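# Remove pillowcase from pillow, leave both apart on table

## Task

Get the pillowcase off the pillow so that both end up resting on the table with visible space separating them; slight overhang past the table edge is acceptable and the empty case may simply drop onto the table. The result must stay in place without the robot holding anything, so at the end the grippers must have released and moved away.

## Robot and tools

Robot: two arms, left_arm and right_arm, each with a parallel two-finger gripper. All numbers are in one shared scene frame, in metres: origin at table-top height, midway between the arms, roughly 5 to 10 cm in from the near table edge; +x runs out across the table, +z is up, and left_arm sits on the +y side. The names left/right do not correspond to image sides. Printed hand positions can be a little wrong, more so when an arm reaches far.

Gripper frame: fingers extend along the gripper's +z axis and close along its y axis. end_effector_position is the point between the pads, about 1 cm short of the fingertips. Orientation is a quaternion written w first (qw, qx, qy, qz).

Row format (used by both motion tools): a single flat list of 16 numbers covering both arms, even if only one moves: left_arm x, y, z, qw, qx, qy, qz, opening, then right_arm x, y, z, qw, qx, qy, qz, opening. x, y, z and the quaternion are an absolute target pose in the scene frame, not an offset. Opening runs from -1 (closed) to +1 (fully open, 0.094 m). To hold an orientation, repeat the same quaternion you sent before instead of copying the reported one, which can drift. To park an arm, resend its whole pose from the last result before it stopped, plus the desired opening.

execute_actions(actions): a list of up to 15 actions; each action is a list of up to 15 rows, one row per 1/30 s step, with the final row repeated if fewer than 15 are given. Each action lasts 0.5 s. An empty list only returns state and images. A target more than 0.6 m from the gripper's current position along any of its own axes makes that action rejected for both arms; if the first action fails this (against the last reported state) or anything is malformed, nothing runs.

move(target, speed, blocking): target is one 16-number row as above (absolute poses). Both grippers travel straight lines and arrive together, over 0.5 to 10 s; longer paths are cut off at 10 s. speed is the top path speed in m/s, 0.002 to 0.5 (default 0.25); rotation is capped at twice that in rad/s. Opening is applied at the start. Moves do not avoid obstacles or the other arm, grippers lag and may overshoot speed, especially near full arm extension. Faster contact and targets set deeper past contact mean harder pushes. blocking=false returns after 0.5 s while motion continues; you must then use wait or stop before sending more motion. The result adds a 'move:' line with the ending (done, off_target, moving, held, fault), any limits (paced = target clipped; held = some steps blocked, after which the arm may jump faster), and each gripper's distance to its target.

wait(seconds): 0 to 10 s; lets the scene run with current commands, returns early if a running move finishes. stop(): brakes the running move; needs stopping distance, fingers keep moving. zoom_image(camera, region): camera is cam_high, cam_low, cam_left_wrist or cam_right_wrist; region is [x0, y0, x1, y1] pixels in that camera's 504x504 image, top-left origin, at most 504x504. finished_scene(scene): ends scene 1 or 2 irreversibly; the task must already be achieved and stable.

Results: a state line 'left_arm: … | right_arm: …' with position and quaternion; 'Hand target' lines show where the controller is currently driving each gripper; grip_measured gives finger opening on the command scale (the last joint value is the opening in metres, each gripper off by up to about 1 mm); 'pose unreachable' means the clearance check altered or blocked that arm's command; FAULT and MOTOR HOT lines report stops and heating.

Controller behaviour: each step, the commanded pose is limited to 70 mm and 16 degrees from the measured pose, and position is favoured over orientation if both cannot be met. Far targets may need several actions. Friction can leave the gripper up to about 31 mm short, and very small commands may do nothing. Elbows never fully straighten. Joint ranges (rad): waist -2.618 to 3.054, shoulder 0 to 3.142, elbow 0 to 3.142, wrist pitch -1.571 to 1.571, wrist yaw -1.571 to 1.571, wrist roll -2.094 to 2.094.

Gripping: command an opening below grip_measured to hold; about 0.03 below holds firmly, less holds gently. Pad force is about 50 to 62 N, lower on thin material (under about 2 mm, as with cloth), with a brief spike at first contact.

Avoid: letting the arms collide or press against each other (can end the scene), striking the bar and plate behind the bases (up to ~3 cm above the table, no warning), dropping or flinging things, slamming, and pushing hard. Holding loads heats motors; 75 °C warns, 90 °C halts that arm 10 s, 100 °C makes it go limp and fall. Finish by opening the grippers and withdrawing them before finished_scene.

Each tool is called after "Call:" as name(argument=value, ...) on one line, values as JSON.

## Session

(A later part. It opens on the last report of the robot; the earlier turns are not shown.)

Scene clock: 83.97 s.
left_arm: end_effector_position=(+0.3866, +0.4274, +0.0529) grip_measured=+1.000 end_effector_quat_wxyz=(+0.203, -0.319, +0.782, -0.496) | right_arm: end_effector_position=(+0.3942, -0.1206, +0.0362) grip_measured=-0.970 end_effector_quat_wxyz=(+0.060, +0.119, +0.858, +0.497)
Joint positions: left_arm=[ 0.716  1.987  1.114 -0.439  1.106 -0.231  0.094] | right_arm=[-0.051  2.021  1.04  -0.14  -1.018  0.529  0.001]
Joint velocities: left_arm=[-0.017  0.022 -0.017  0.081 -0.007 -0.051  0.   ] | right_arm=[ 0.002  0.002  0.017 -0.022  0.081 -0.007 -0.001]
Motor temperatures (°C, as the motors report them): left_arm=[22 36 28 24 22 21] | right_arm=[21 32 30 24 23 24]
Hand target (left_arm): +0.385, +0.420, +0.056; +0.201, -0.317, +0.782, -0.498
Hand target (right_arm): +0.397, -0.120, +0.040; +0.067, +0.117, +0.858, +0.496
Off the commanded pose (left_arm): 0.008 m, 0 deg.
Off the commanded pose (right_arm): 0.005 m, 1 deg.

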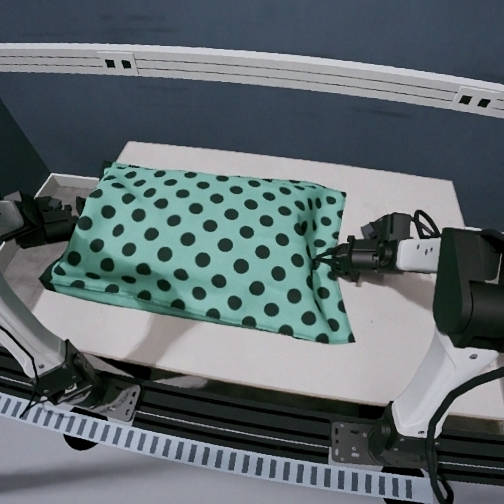

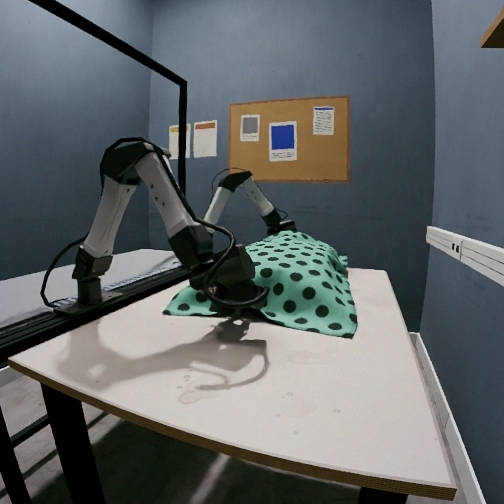

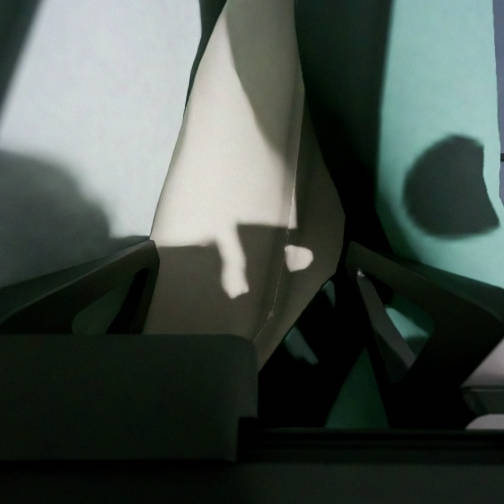

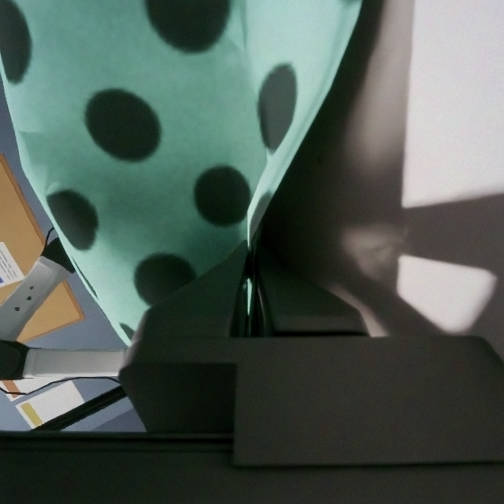

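Call:
execute_actions(actions=[[[0.389,0.40,0.055,0.202,-0.317,0.782,-0.498,1,0.397,-0.12,0.04,0.067,0.117,0.858,0.496,-1]],[[0.392,0.385,0.055,0.202,-0.317,0.782,-0.498,1,0.397,-0.12,0.04,0.067,0.117,0.858,0.496,-1]]])

Scene clock: 85.17 s.
left_arm: end_effector_position=(+0.3948, +0.3952, +0.0517) grip_measured=+1.000 end_effector_quat_wxyz=(+0.206, -0.322, +0.782, -0.492) | right_arm: end_effector_position=(+0.3945, -0.1210, +0.0357) grip_measured=-0.970 end_effector_quat_wxyz=(+0.060, +0.120, +0.858, +0.495)
Joint positions: left_arm=[ 0.624  1.92   0.984 -0.195  1.066 -0.431  0.094] | right_arm=[-0.051  2.021  1.04  -0.14  -1.014  0.529  0.001]
Joint velocities: left_arm=[-0.007 -0.007  0.012  0.066 -0.095 -0.007  0.   ] | right_arm=[-0.007  0.012 -0.017  0.007  0.022  0.081 -0.002]
Motor temperatures (°C, as the motors report them): left_arm=[22 36 28 24 22 21] | right_arm=[21 32 30 24 23 24]
Hand target (left_arm): +0.392, +0.385, +0.055; +0.201, -0.317, +0.782, -0.497
Hand target (right_arm): +0.397, -0.120, +0.040; +0.067, +0.117, +0.858, +0.496
Off the commanded pose (left_arm): 0.011 m, 1 deg.
Off the commanded pose (right_arm): 0.005 m, 1 deg.

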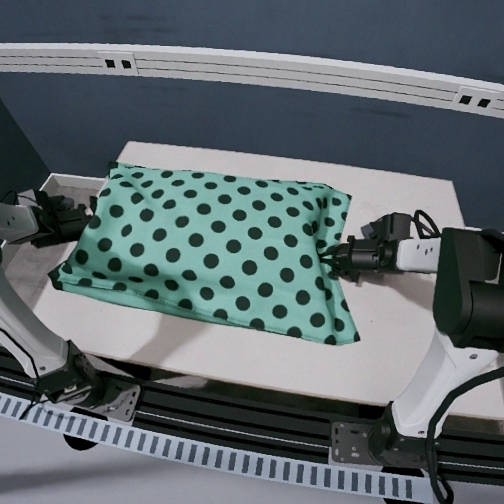

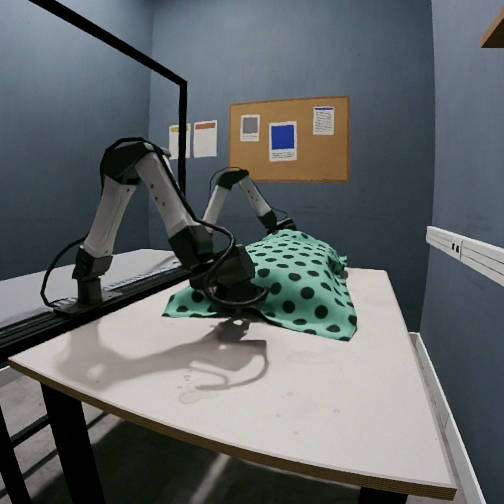

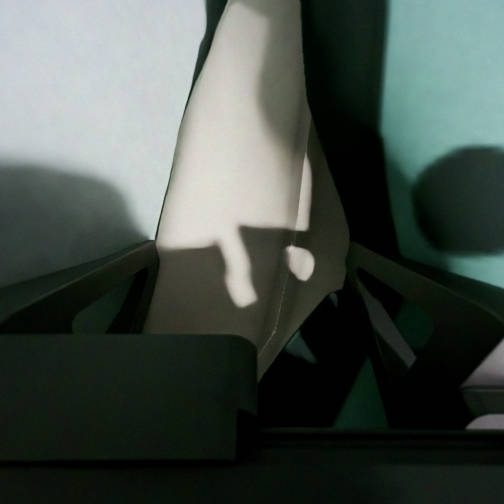

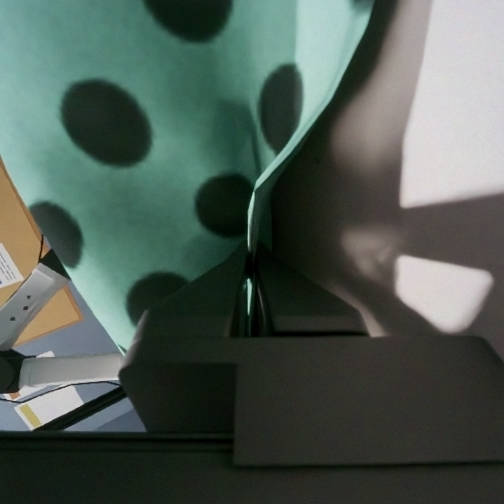

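Call:
execute_actions(actions=[[[0.396,0.365,0.055,0.202,-0.317,0.782,-0.498,1,0.397,-0.12,0.04,0.067,0.117,0.858,0.496,-1]],[[0.399,0.35,0.055,0.202,-0.317,0.782,-0.498,1,0.397,-0.12,0.04,0.067,0.117,0.858,0.496,-1]]])

Scene clock: 86.43 s.
left_arm: end_effector_position=(+0.4017, +0.3611, +0.0496) grip_measured=+1.000 end_effector_quat_wxyz=(+0.203, -0.328, +0.782, -0.489) | right_arm: end_effector_position=(+0.3948, -0.1213, +0.0354) grip_measured=-0.970 end_effector_quat_wxyz=(+0.061, +0.120, +0.859, +0.494)
Joint positions: left_arm=[ 0.522  1.876  0.88   0.013  1.007 -0.613  0.094] | right_arm=[-0.051  2.021  1.04  -0.139 -1.011  0.529  0.001]
Joint velocities: left_arm=[-0.002  0.002 -0.017  0.095 -0.095 -0.022  0.   ] | right_arm=[-0.017 -0.012 -0.012 -0.066  0.007 -0.022 -0.   ]
Motor temperatures (°C, as the motors report them): left_arm=[22 36 28 24 22 21] | right_arm=[21 33 30 24 23 24]
Hand target (left_arm): +0.399, +0.350, +0.055; +0.201, -0.317, +0.782, -0.497
Hand target (right_arm): +0.397, -0.120, +0.040; +0.067, +0.117, +0.858, +0.496
Off the commanded pose (left_arm): 0.013 m, 2 deg.
Off the commanded pose (right_arm): 0.005 m, 1 deg.

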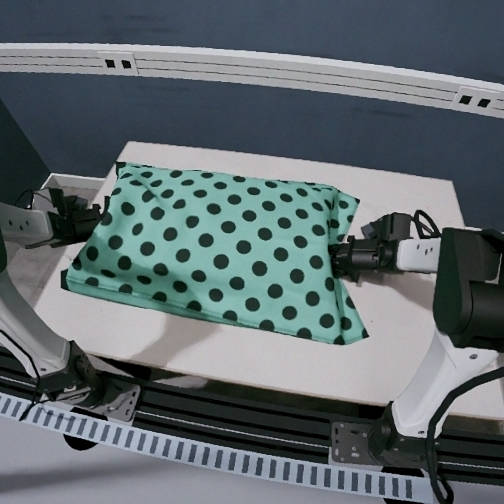

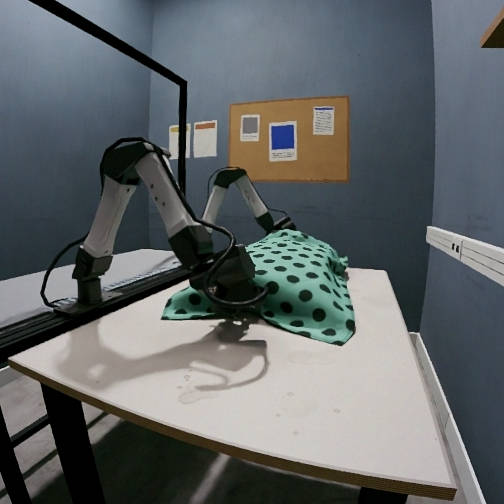

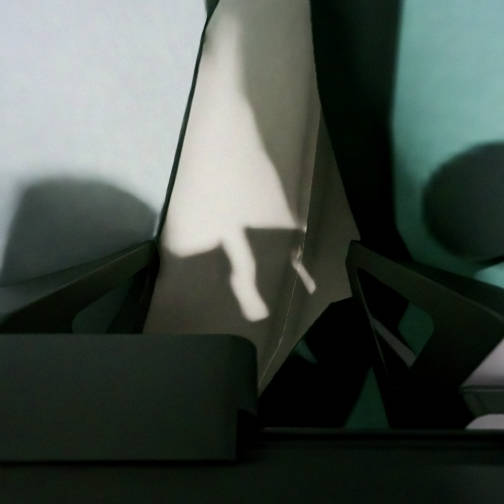

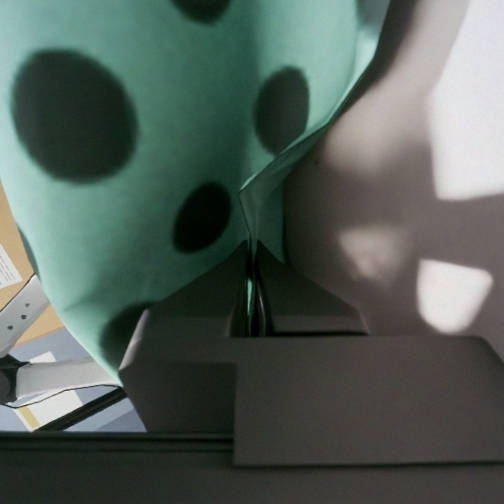

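Call:
execute_actions(actions=[[[0.402,0.335,0.055,0.202,-0.317,0.782,-0.498,1,0.397,-0.12,0.04,0.067,0.117,0.858,0.496,-1]],[[0.402,0.335,0.055,0.202,-0.317,0.782,-0.498,0.2,0.397,-0.12,0.04,0.067,0.117,0.858,0.496,-1]],[[0.402,0.330,0.055,0.202,-0.317,0.782,-0.498,-0.5,0.397,-0.12,0.04,0.067,0.117,0.858,0.496,-1]],[[0.402,0.330,0.055,0.202,-0.317,0.782,-0.498,-1,0.397,-0.12,0.04,0.067,0.117,0.858,0.496,-1]]])

Scene clock: 88.67 s.
left_arm: end_effector_position=(+0.4049, +0.3432, +0.0453) grip_measured=-0.968 end_effector_quat_wxyz=(+0.202, -0.335, +0.784, -0.483) | right_arm: end_effector_position=(+0.3952, -0.1213, +0.0355) grip_measured=-0.970 end_effector_quat_wxyz=(+0.062, +0.119, +0.859, +0.494)
Joint positions: left_arm=[ 0.463  1.862  0.829  0.119  0.955 -0.705  0.001] | right_arm=[-0.051  2.021  1.04  -0.136 -1.01   0.529  0.001]
Joint velocities: left_arm=[-0.002 -0.007 -0.002  0.022  0.037 -0.081 -0.   ] | right_arm=[-0.012 -0.002  0.002  0.022 -0.022 -0.11   0.   ]
Motor temperatures (°C, as the motors report them): left_arm=[22 36 28 24 22 21] | right_arm=[21 33 30 24 23 24]
Hand target (left_arm): +0.402, +0.330, +0.055; +0.201, -0.317, +0.782, -0.497
Hand target (right_arm): +0.397, -0.120, +0.040; +0.067, +0.117, +0.858, +0.496
Off the commanded pose (left_arm): 0.017 m, 3 deg.
Off the commanded pose (right_arm): 0.005 m, 1 deg.

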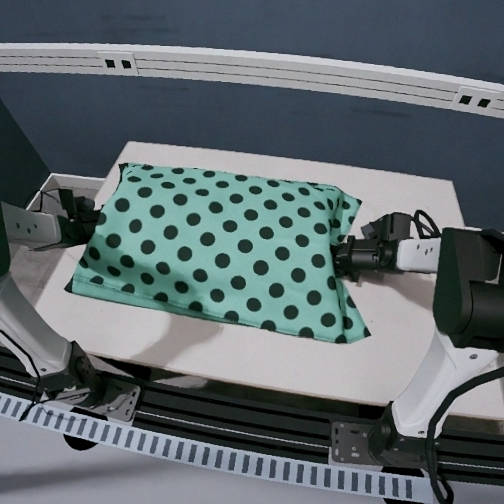

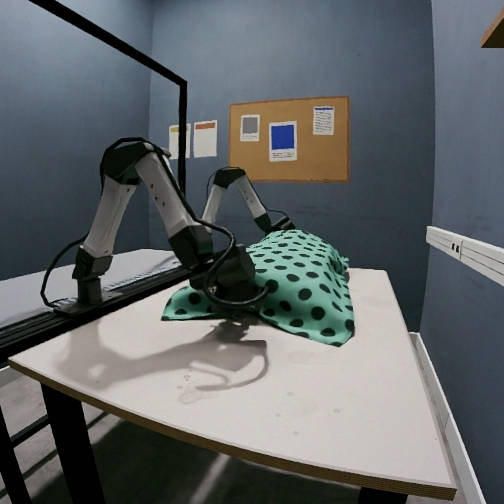

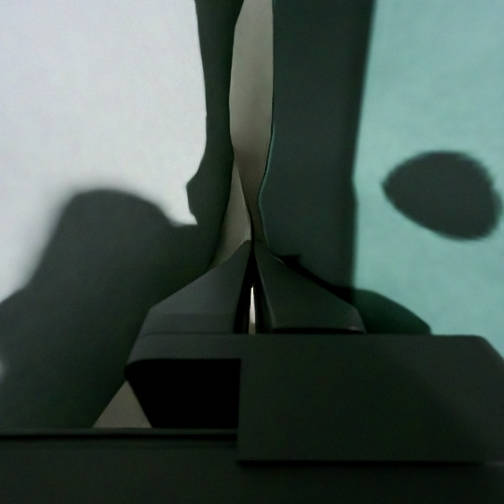

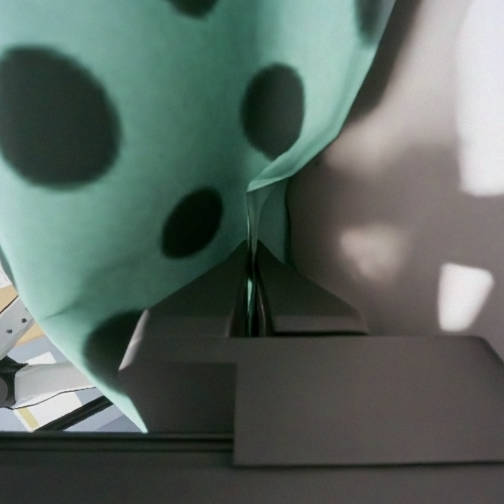

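Call:
move(target=[0.40,0.38,0.065,0.202,-0.317,0.782,-0.498,-1,0.39,-0.22,0.06,0.067,0.117,0.858,0.496,-1], speed=0.08)

Scene clock: 90.73 s.
left_arm: end_effector_position=(+0.3934, +0.3741, +0.0540) grip_measured=-0.968 end_effector_quat_wxyz=(+0.185, -0.331, +0.785, -0.490) | right_arm: end_effector_position=(+0.3878, -0.2149, +0.0588) grip_measured=-0.969 end_effector_quat_wxyz=(+0.068, +0.113, +0.860, +0.493)
Joint positions: left_arm=[ 0.569  1.879  0.946 -0.175  1.032 -0.506  0.001] | right_arm=[-0.317  2.062  1.249 -0.744 -1.072  0.002  0.001]
Joint velocities: left_arm=[-0.012 -0.007 -0.002 -0.037 -0.066  0.081  0.   ] | right_arm=[-0.012  0.017  0.012  0.007  0.051  0.037  0.   ]
Motor temperatures (°C, as the motors report them): left_arm=[22 36 28 24 22 21] | right_arm=[21 33 30 24 23 24]
Hand target (left_arm): +0.401, +0.380, +0.065; +0.203, -0.317, +0.781, -0.498
Hand target (right_arm): +0.390, -0.220, +0.060; +0.069, +0.118, +0.858, +0.495
Off the commanded pose (left_arm): 0.014 m, 3 deg.
Off the commanded pose (right_arm): 0.006 m, 1 deg.
move: off_target (left_arm)

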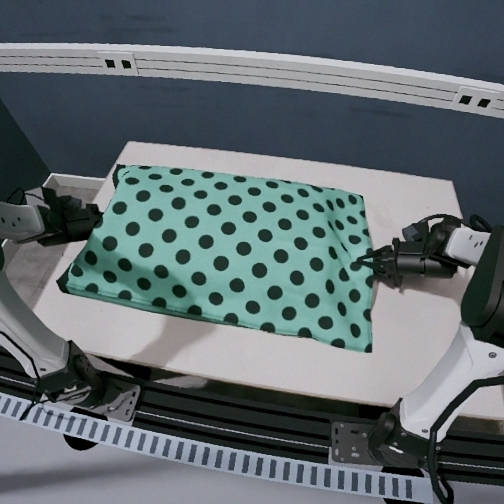

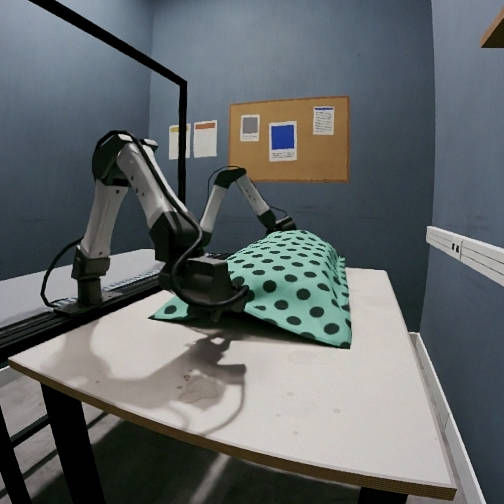

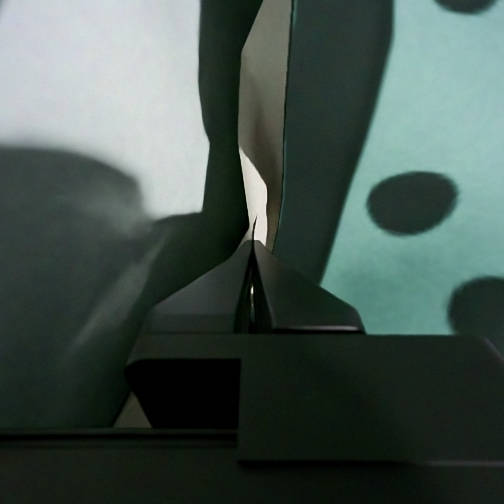

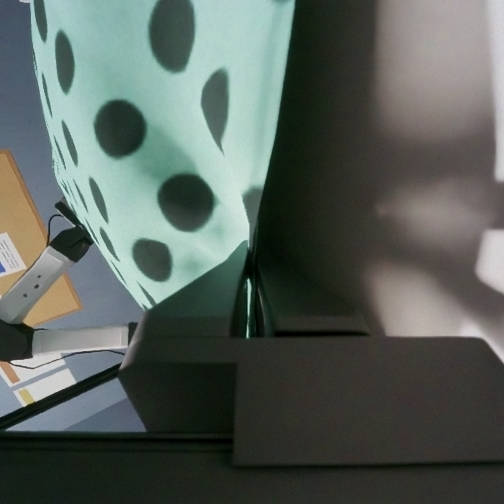

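Call:
move(target=[0.40,0.43,0.07,0.202,-0.317,0.782,-0.498,-1,0.38,-0.32,0.07,0.067,0.117,0.858,0.496,-1], speed=0.08)

Scene clock: 92.73 s.
left_arm: end_effector_position=(+0.3948, +0.4241, +0.0583) grip_measured=-0.968 end_effector_quat_wxyz=(+0.186, -0.329, +0.786, -0.489) | right_arm: end_effector_position=(+0.3791, -0.3093, +0.0704) grip_measured=-0.970 end_effector_quat_wxyz=(+0.062, +0.115, +0.855, +0.501)
Joint positions: left_arm=[ 0.689  1.986  1.161 -0.483  1.075 -0.273  0.001] | right_arm=[-0.565  2.272  1.594 -1.337 -1.032 -0.502  0.001]
Joint velocities: left_arm=[ 0.002 -0.017  0.022 -0.007  0.066  0.007 -0.002] | right_arm=[-0.007 -0.007 -0.017 -0.066  0.007  0.022 -0.001]
Motor temperatures (°C, as the motors report them): left_arm=[22 36 28 24 22 21] | right_arm=[21 34 31 24 23 24]
Hand target (left_arm): +0.401, +0.430, +0.070; +0.203, -0.317, +0.781, -0.498
Hand target (right_arm): +0.380, -0.320, +0.070; +0.068, +0.118, +0.858, +0.494
Off the commanded pose (left_arm): 0.014 m, 3 deg.
Off the commanded pose (right_arm): 0.011 m, 1 deg.
move: off_target (left_arm, right_arm)

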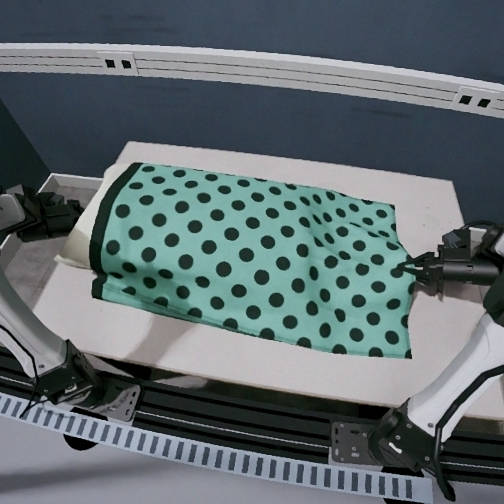

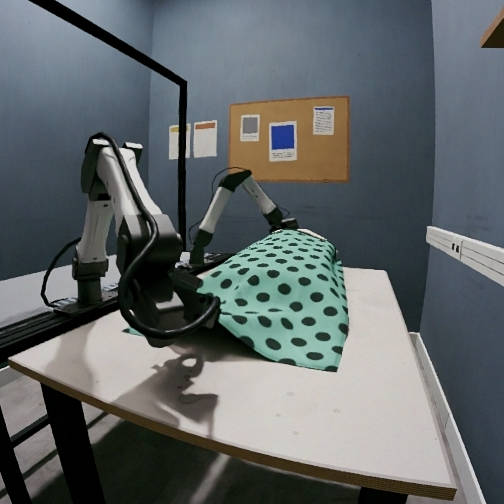

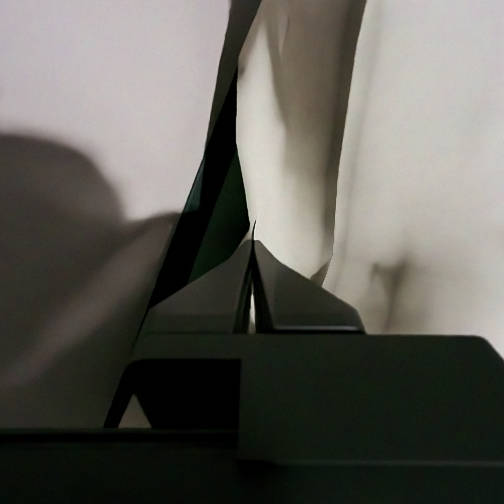

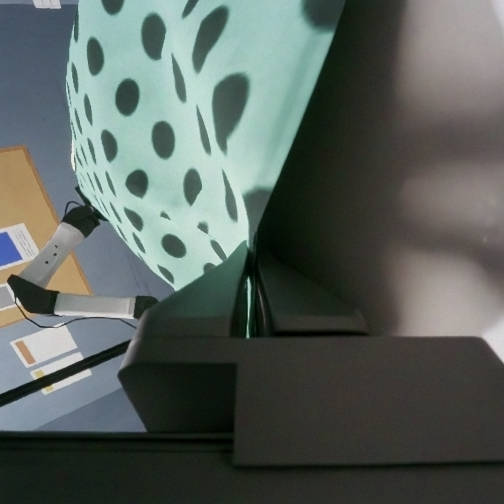

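Call:
execute_actions(actions=[])

Scene clock: 93.70 s.
left_arm: end_effector_position=(+0.3946, +0.4240, +0.0583) grip_measured=-0.968 end_effector_quat_wxyz=(+0.186, -0.328, +0.786, -0.489) | right_arm: end_effector_position=(+0.3787, -0.3091, +0.0707) grip_measured=-0.970 end_effector_quat_wxyz=(+0.062, +0.115, +0.855, +0.502)
Joint positions: left_arm=[ 0.689  1.986  1.161 -0.485  1.075 -0.271  0.001] | right_arm=[-0.565  2.272  1.595 -1.34  -1.032 -0.506  0.001]
Joint velocities: left_arm=[ 0.012 -0.012 -0.017 -0.095  0.007 -0.007 -0.001] | right_arm=[-0.007 -0.012 -0.027 -0.037 -0.037  0.051 -0.001]
Motor temperatures (°C, as the motors report them): left_arm=[22 36 29 24 22 21] | right_arm=[21 34 31 24 23 24]
Hand target (left_arm): +0.401, +0.430, +0.070; +0.203, -0.317, +0.781, -0.498
Hand target (right_arm): +0.380, -0.320, +0.070; +0.068, +0.118, +0.858, +0.494
Off the commanded pose (left_arm): 0.014 m, 3 deg.
Off the commanded pose (right_arm): 0.011 m, 1 deg.

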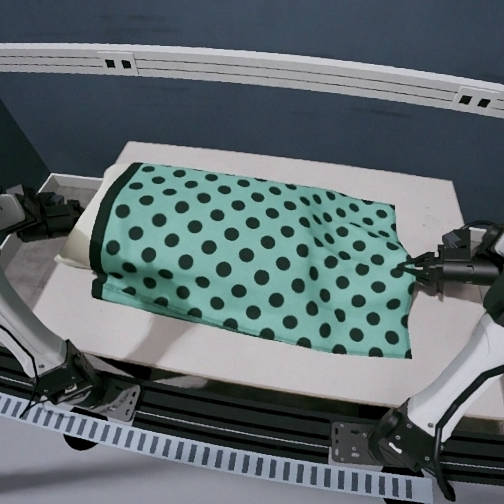

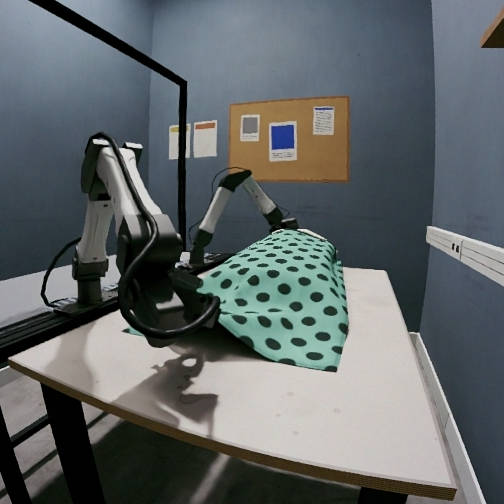

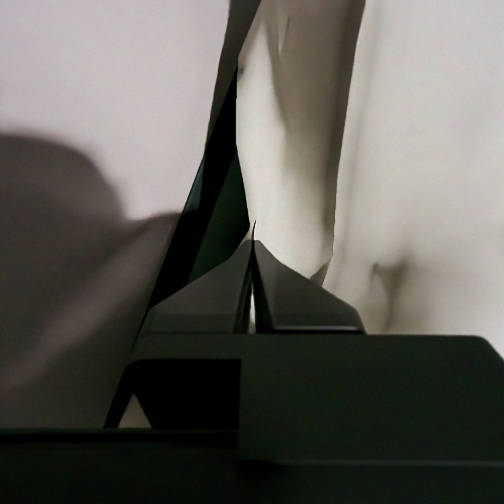

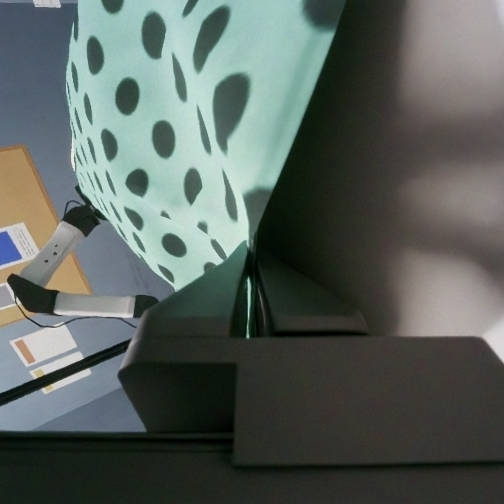

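Call:
move(target=[0.40,0.52,0.08,0.202,-0.317,0.782,-0.498,-1, 0.38,-0.42,0.11,0.07,0.2,0.93,0.3,-1], speed=0.1)

Call:
move(target=[0.39,0.60,0.10,0.202,-0.317,0.782,-0.498,-1, 0.38,-0.52,0.14,0.082,0.3,0.945,0.08,-1], speed=0.1)

Scene clock: 96.87 s.
left_arm: end_effector_position=(+0.3971, +0.5144, +0.0658) grip_measured=-0.968 end_effector_quat_wxyz=(+0.184, -0.325, +0.789, -0.489) | right_arm: end_effector_position=(+0.3786, -0.4020, +0.1014) grip_measured=-0.970 end_effector_quat_wxyz=(+0.049, +0.191, +0.926, +0.322)
Joint positions: left_arm=[ 0.858  2.259  1.665 -1.049  1.088  0.107  0.001] | right_arm=[-0.669  2.213  1.854 -1.421 -0.667 -0.284  0.001]
Joint velocities: left_arm=[-0.022  0.007 -0.002  0.007  0.022  0.051 -0.001] | right_arm=[ 0.012 -0.027 -0.027 -0.007 -0.022 -0.081 -0.   ]
Motor temperatures (°C, as the motors report them): left_arm=[22 36 29 24 22 21] | right_arm=[21 35 31 24 23 24]
Hand target (left_arm): +0.401, +0.521, +0.079; +0.204, -0.317, +0.781, -0.498
Hand target (right_arm): +0.379, -0.419, +0.110; +0.068, +0.198, +0.931, +0.299
Off the commanded pose (left_arm): 0.016 m, 3 deg.
Off the commanded pose (right_arm): 0.020 m, 4 deg.
move: off_target (left_arm, right_arm)

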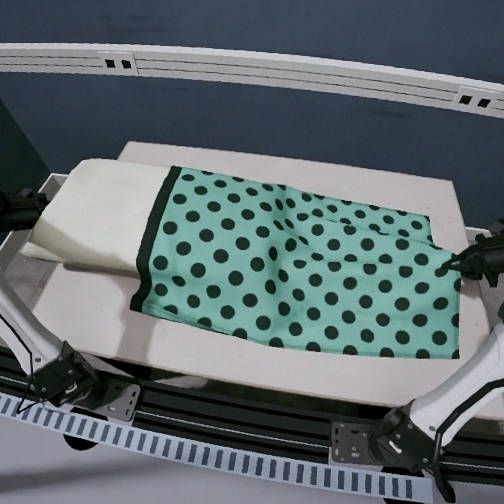

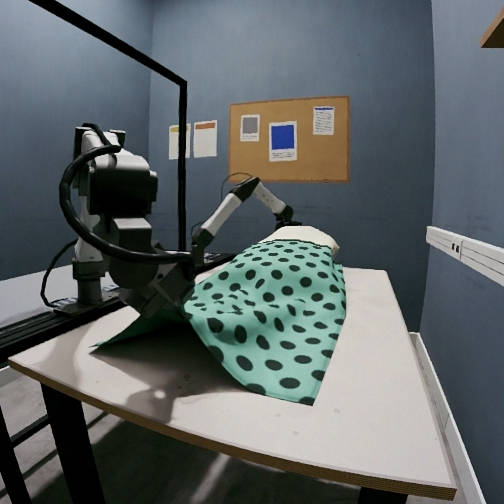

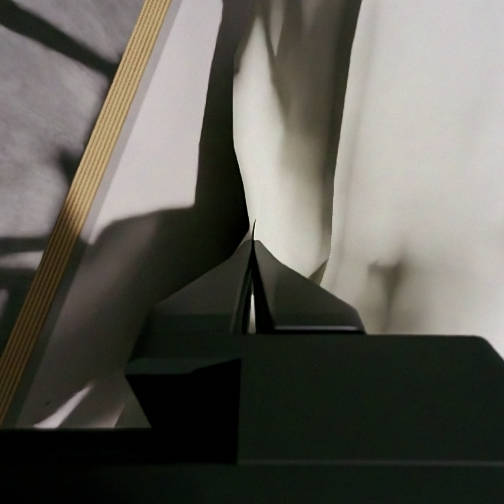

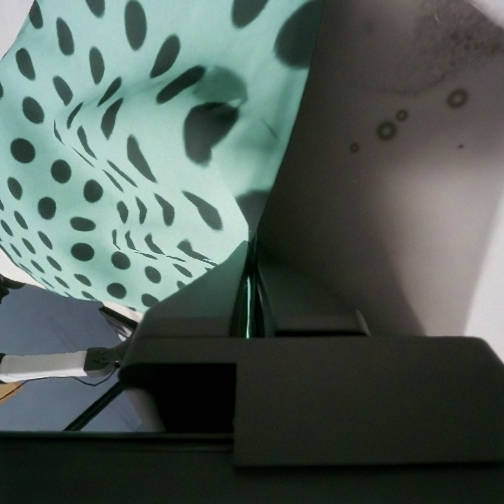

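Scene clock: 100.00 s.
left_arm: end_effector_position=(+0.3892, +0.5954, +0.0850) grip_measured=-0.968 end_effector_quat_wxyz=(+0.196, -0.326, +0.789, -0.482) | right_arm: end_effector_position=(+0.3814, -0.5028, +0.1375) grip_measured=-0.970 end_effector_quat_wxyz=(+0.072, +0.285, +0.951, +0.097)
Joint positions: left_arm=[ 0.988  2.544  2.257 -1.543  1.069  0.346  0.001] | right_arm=[-0.715  2.229  2.151 -1.434 -0.264 -0.069  0.001]
Joint velocities: left_arm=[ 0.012 -0.002  0.002 -0.007 -0.037 -0.037 -0.001] | right_arm=[ 0.002  0.002 -0.012 -0.007 -0.007 -0.037 -0.001]
Motor temperatures (°C, as the motors report them): left_arm=[22 38 29 24 22 21] | right_arm=[21 36 31 23 23 24]
Hand target (left_arm): +0.391, +0.601, +0.099; +0.215, -0.326, +0.780, -0.489
Hand target (right_arm): +0.379, -0.519, +0.140; +0.080, +0.299, +0.948, +0.080
Off the commanded pose (left_arm): 0.016 m, 2 deg.
Off the commanded pose (right_arm): 0.017 m, 3 deg.
joint sent to its limit (left arm) — the command would take joint 4 (wrist pitch) past its lower limit, so that joint was sent only as far as its limit.
move: off_target (left_arm, right_arm)

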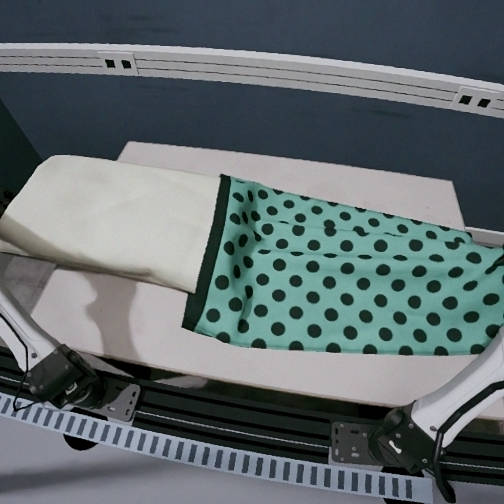

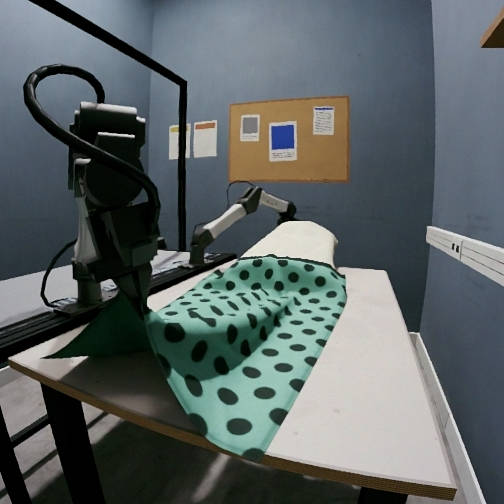

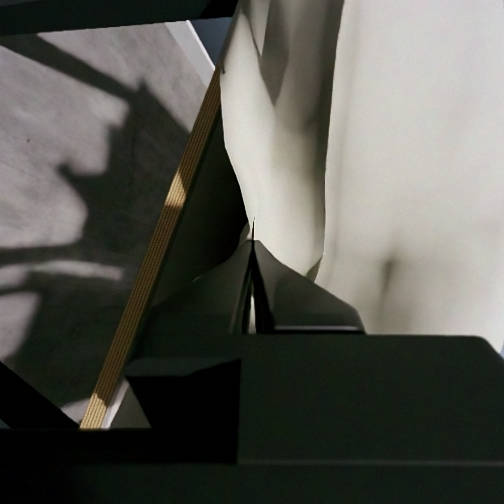

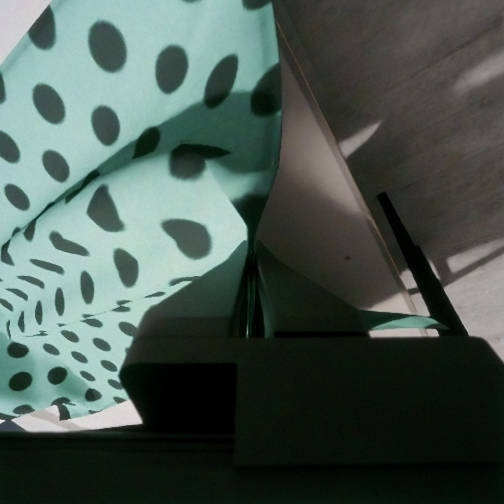

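Call:
move(target=[0.39,0.60,0.10,0.215,-0.326,0.78,-0.489,-1, 0.35,-0.68,0.18,0.2,0.42,0.88,-0.09,-1], speed=0.1)

Scene clock: 104.50 s.
left_arm: end_effector_position=(+0.3882, +0.5957, +0.0833) grip_measured=-0.968 end_effector_quat_wxyz=(+0.193, -0.326, +0.792, -0.478) | right_arm: end_effector_position=(+0.3514, -0.6662, +0.1756) grip_measured=-0.970 end_effector_quat_wxyz=(+0.186, +0.410, +0.890, -0.079)
Joint positions: left_arm=[ 0.988  2.544  2.257 -1.542  1.058  0.346  0.001] | right_arm=[-0.924  2.299  2.353 -1.23  -0.041  0.006  0.001]
Joint velocities: left_arm=[ 0.012  0.002 -0.012 -0.022 -0.037 -0.022 -0.001] | right_arm=[ 0.007 -0.007  0.007 -0.007  0.051 -0.022  0.   ]
Motor temperatures (°C, as the motors report them): left_arm=[22 40 30 24 22 21] | right_arm=[21 37 32 24 23 24]
Hand target (left_arm): +0.390, +0.600, +0.100; +0.215, -0.326, +0.780, -0.488
Hand target (right_arm): +0.349, -0.679, +0.181; +0.199, +0.419, +0.881, -0.093
Off the commanded pose (left_arm): 0.017 m, 3 deg.
Off the commanded pose (right_arm): 0.015 m, 3 deg.
move: off_target (left_arm, right_arm)

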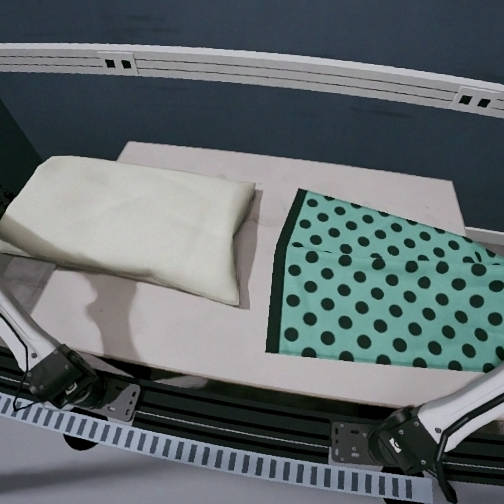

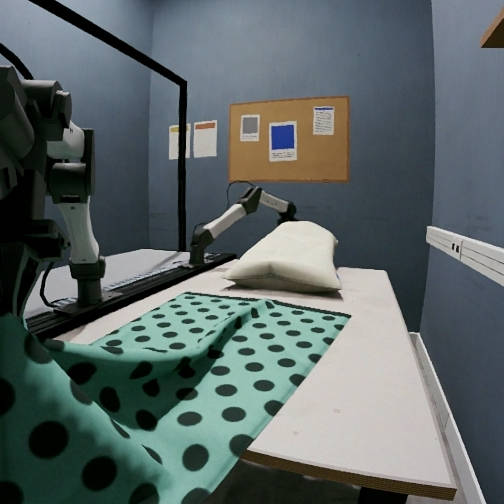

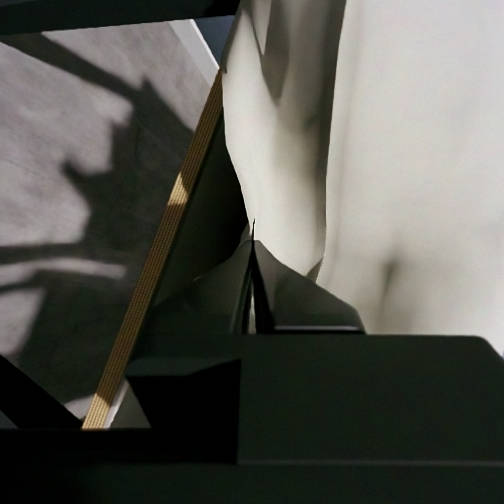

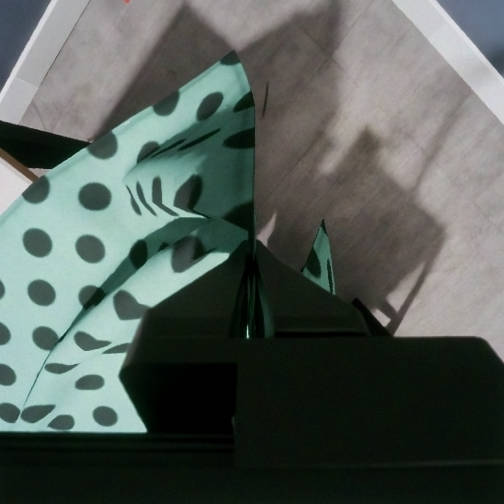

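Call:
move(target=[0.39,0.60,0.07,0.215,-0.326,0.78,-0.489,-1, 0.37,-0.50,0.09,0.1,0.33,0.935,-0.03,-1], speed=0.2)

Call:
move(target=[0.39,0.605,0.07,0.215,-0.326,0.78,-0.489,0.3, 0.37,-0.50,0.09,0.1,0.33,0.935,-0.03,0.5])

Call:
move(target=[0.34,0.67,0.16,0.215,-0.326,0.78,-0.489,0.3, 0.33,-0.50,0.24,0.1,0.33,0.935,-0.03,0.5])

Scene clock: 106.30 s.
left_arm: end_effector_position=(+0.3892, +0.5989, +0.0657) grip_measured=-0.968 end_effector_quat_wxyz=(+0.202, -0.323, +0.793, -0.475) | right_arm: end_effector_position=(+0.3717, -0.4983, +0.0826) grip_measured=-0.970 end_effector_quat_wxyz=(+0.090, +0.326, +0.941, -0.021)
Joint positions: left_arm=[ 0.991  2.555  2.209 -1.464  1.062  0.346  0.001] | right_arm=[-0.626  2.052  1.664 -1.003 -0.031  0.101  0.001]
Joint velocities: left_arm=[ 0.007  0.002 -0.002  0.022 -0.022  0.051 -0.   ] | right_arm=[-0.017 -0.012 -0.007  0.022 -0.007  0.037  0.   ]
Motor temperatures (°C, as the motors report them): left_arm=[22 40 30 24 22 21] | right_arm=[21 38 32 24 23 24]
Hand target (left_arm): +0.390, +0.600, +0.070; +0.215, -0.326, +0.780, -0.489
Hand target (right_arm): +0.371, -0.501, +0.089; +0.100, +0.332, +0.938, -0.028
Off the commanded pose (left_arm): 0.005 m, 3 deg.
Off the commanded pose (right_arm): 0.008 m, 2 deg.
move: off_target (left_arm)

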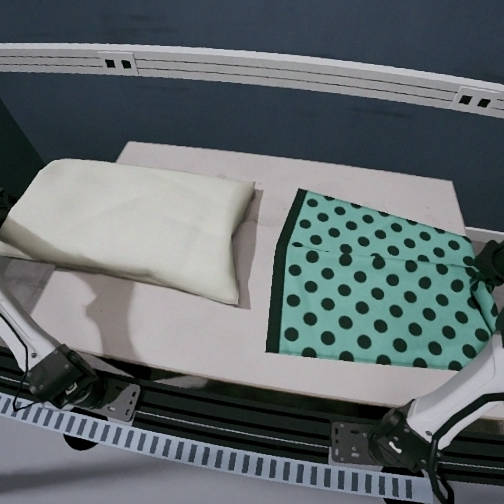

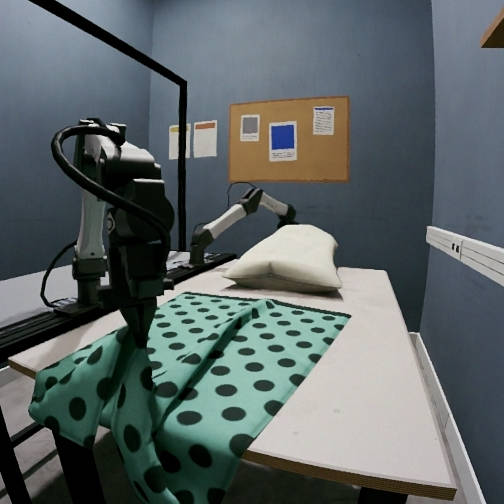

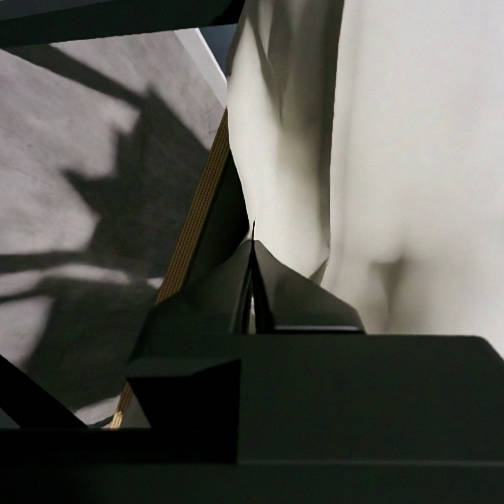

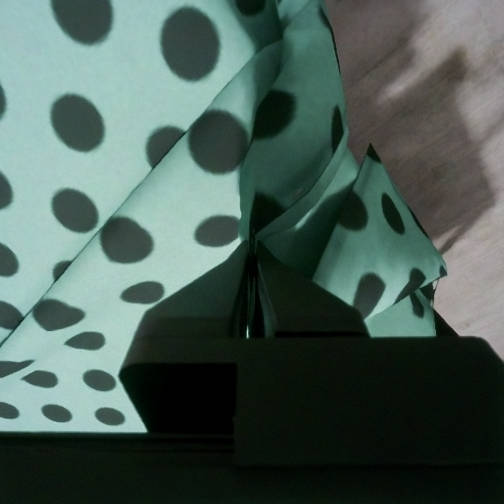

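Scene clock: 107.17 s.
left_arm: end_effector_position=(+0.3898, +0.6028, +0.0657) grip_measured=+0.297 end_effector_quat_wxyz=(+0.210, -0.328, +0.783, -0.485) | right_arm: end_effector_position=(+0.3721, -0.4990, +0.0877) grip_measured=+0.498 end_effector_quat_wxyz=(+0.096, +0.327, +0.940, -0.024)
Joint positions: left_arm=[ 1.     2.573  2.226 -1.473  1.092  0.349  0.061] | right_arm=[-0.626  2.039  1.664 -1.002 -0.028  0.103  0.07 ]
Joint velocities: left_arm=[-0.017 -0.012  0.012 -0.022  0.022 -0.022  0.001] | right_arm=[-0.012 -0.017 -0.022  0.007 -0.007 -0.022  0.   ]
Motor temperatures (°C, as the motors report them): left_arm=[22 41 30 24 22 21] | right_arm=[21 38 32 24 23 24]
Hand target (left_arm): +0.390, +0.605, +0.070; +0.215, -0.326, +0.780, -0.489
Hand target (right_arm): +0.370, -0.500, +0.090; +0.100, +0.331, +0.938, -0.030
Off the commanded pose (left_arm): 0.005 m, 1 deg.
Off the commanded pose (right_arm): 0.003 m, 1 deg.
move: done

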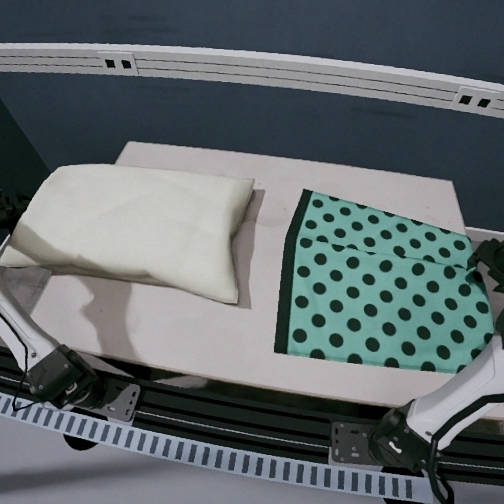

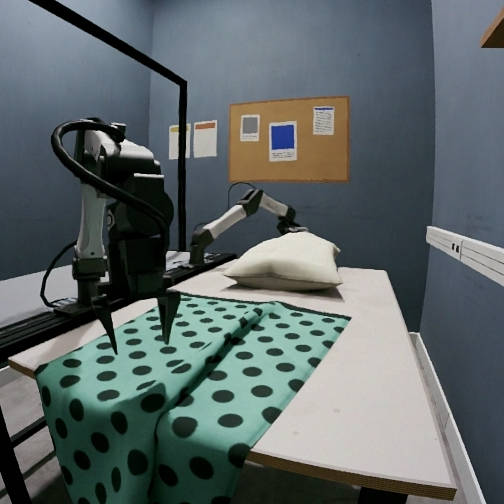

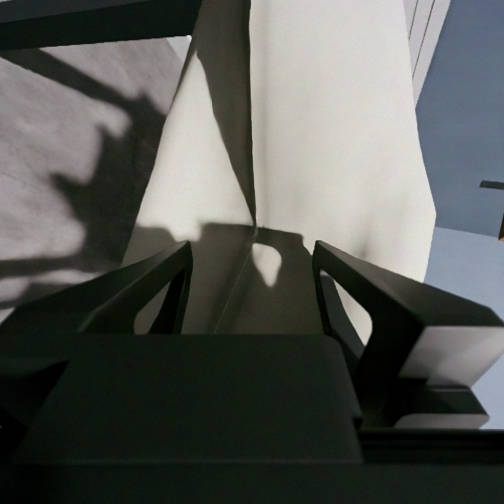

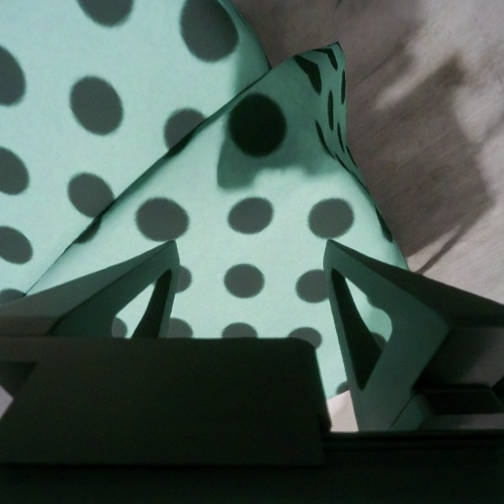

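Scene clock: 108.57 s.
left_arm: end_effector_position=(+0.3407, +0.6724, +0.1501) grip_measured=+0.297 end_effector_quat_wxyz=(+0.292, -0.384, +0.763, -0.431) | right_arm: end_effector_position=(+0.3310, -0.4948, +0.2395) grip_measured=+0.498 end_effector_quat_wxyz=(+0.103, +0.328, +0.939, -0.032)
Joint positions: left_arm=[ 1.172  2.445  2.342 -1.547  1.1    0.276  0.061] | right_arm=[-0.684  1.966  2.17  -1.565 -0.028  0.047  0.07 ]
Joint velocities: left_arm=[ 0.002 -0.002  0.002 -0.022 -0.007 -0.051  0.002] | right_arm=[-0.002 -0.012  0.012 -0.066 -0.022  0.007 -0.   ]
Motor temperatures (°C, as the motors report them): left_arm=[22 41 30 24 22 21] | right_arm=[21 39 32 24 23 24]
Hand target (left_arm): +0.341, +0.672, +0.160; +0.297, -0.383, +0.761, -0.432
Hand target (right_arm): +0.328, -0.499, +0.240; +0.101, +0.331, +0.938, -0.031
Off the commanded pose (left_arm): 0.010 m, 13 deg.
Off the commanded pose (right_arm): 0.005 m, 1 deg.
joint sent to its limit (left arm) — the command would take joint 4 (wrist pitch) past its lower limit, so that joint was sent only as far as its limit.
move: off_target (left_arm)

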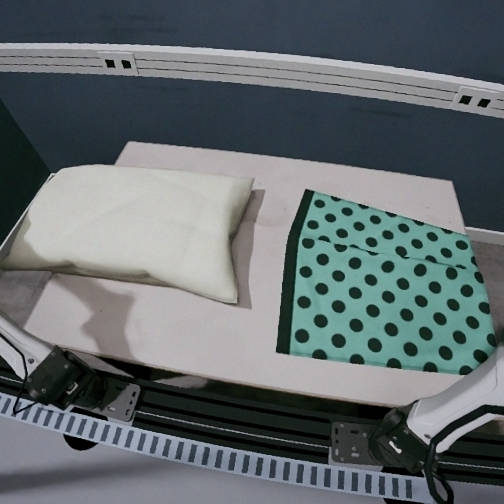

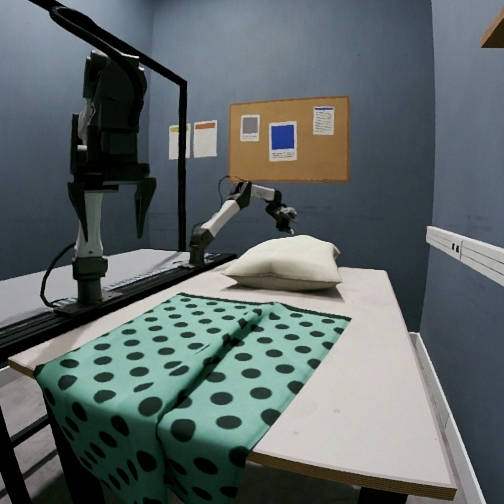

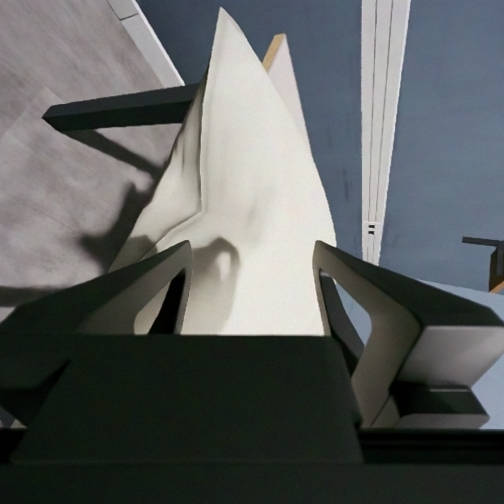

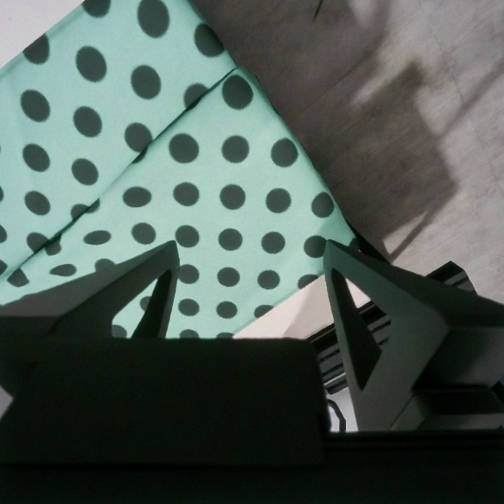

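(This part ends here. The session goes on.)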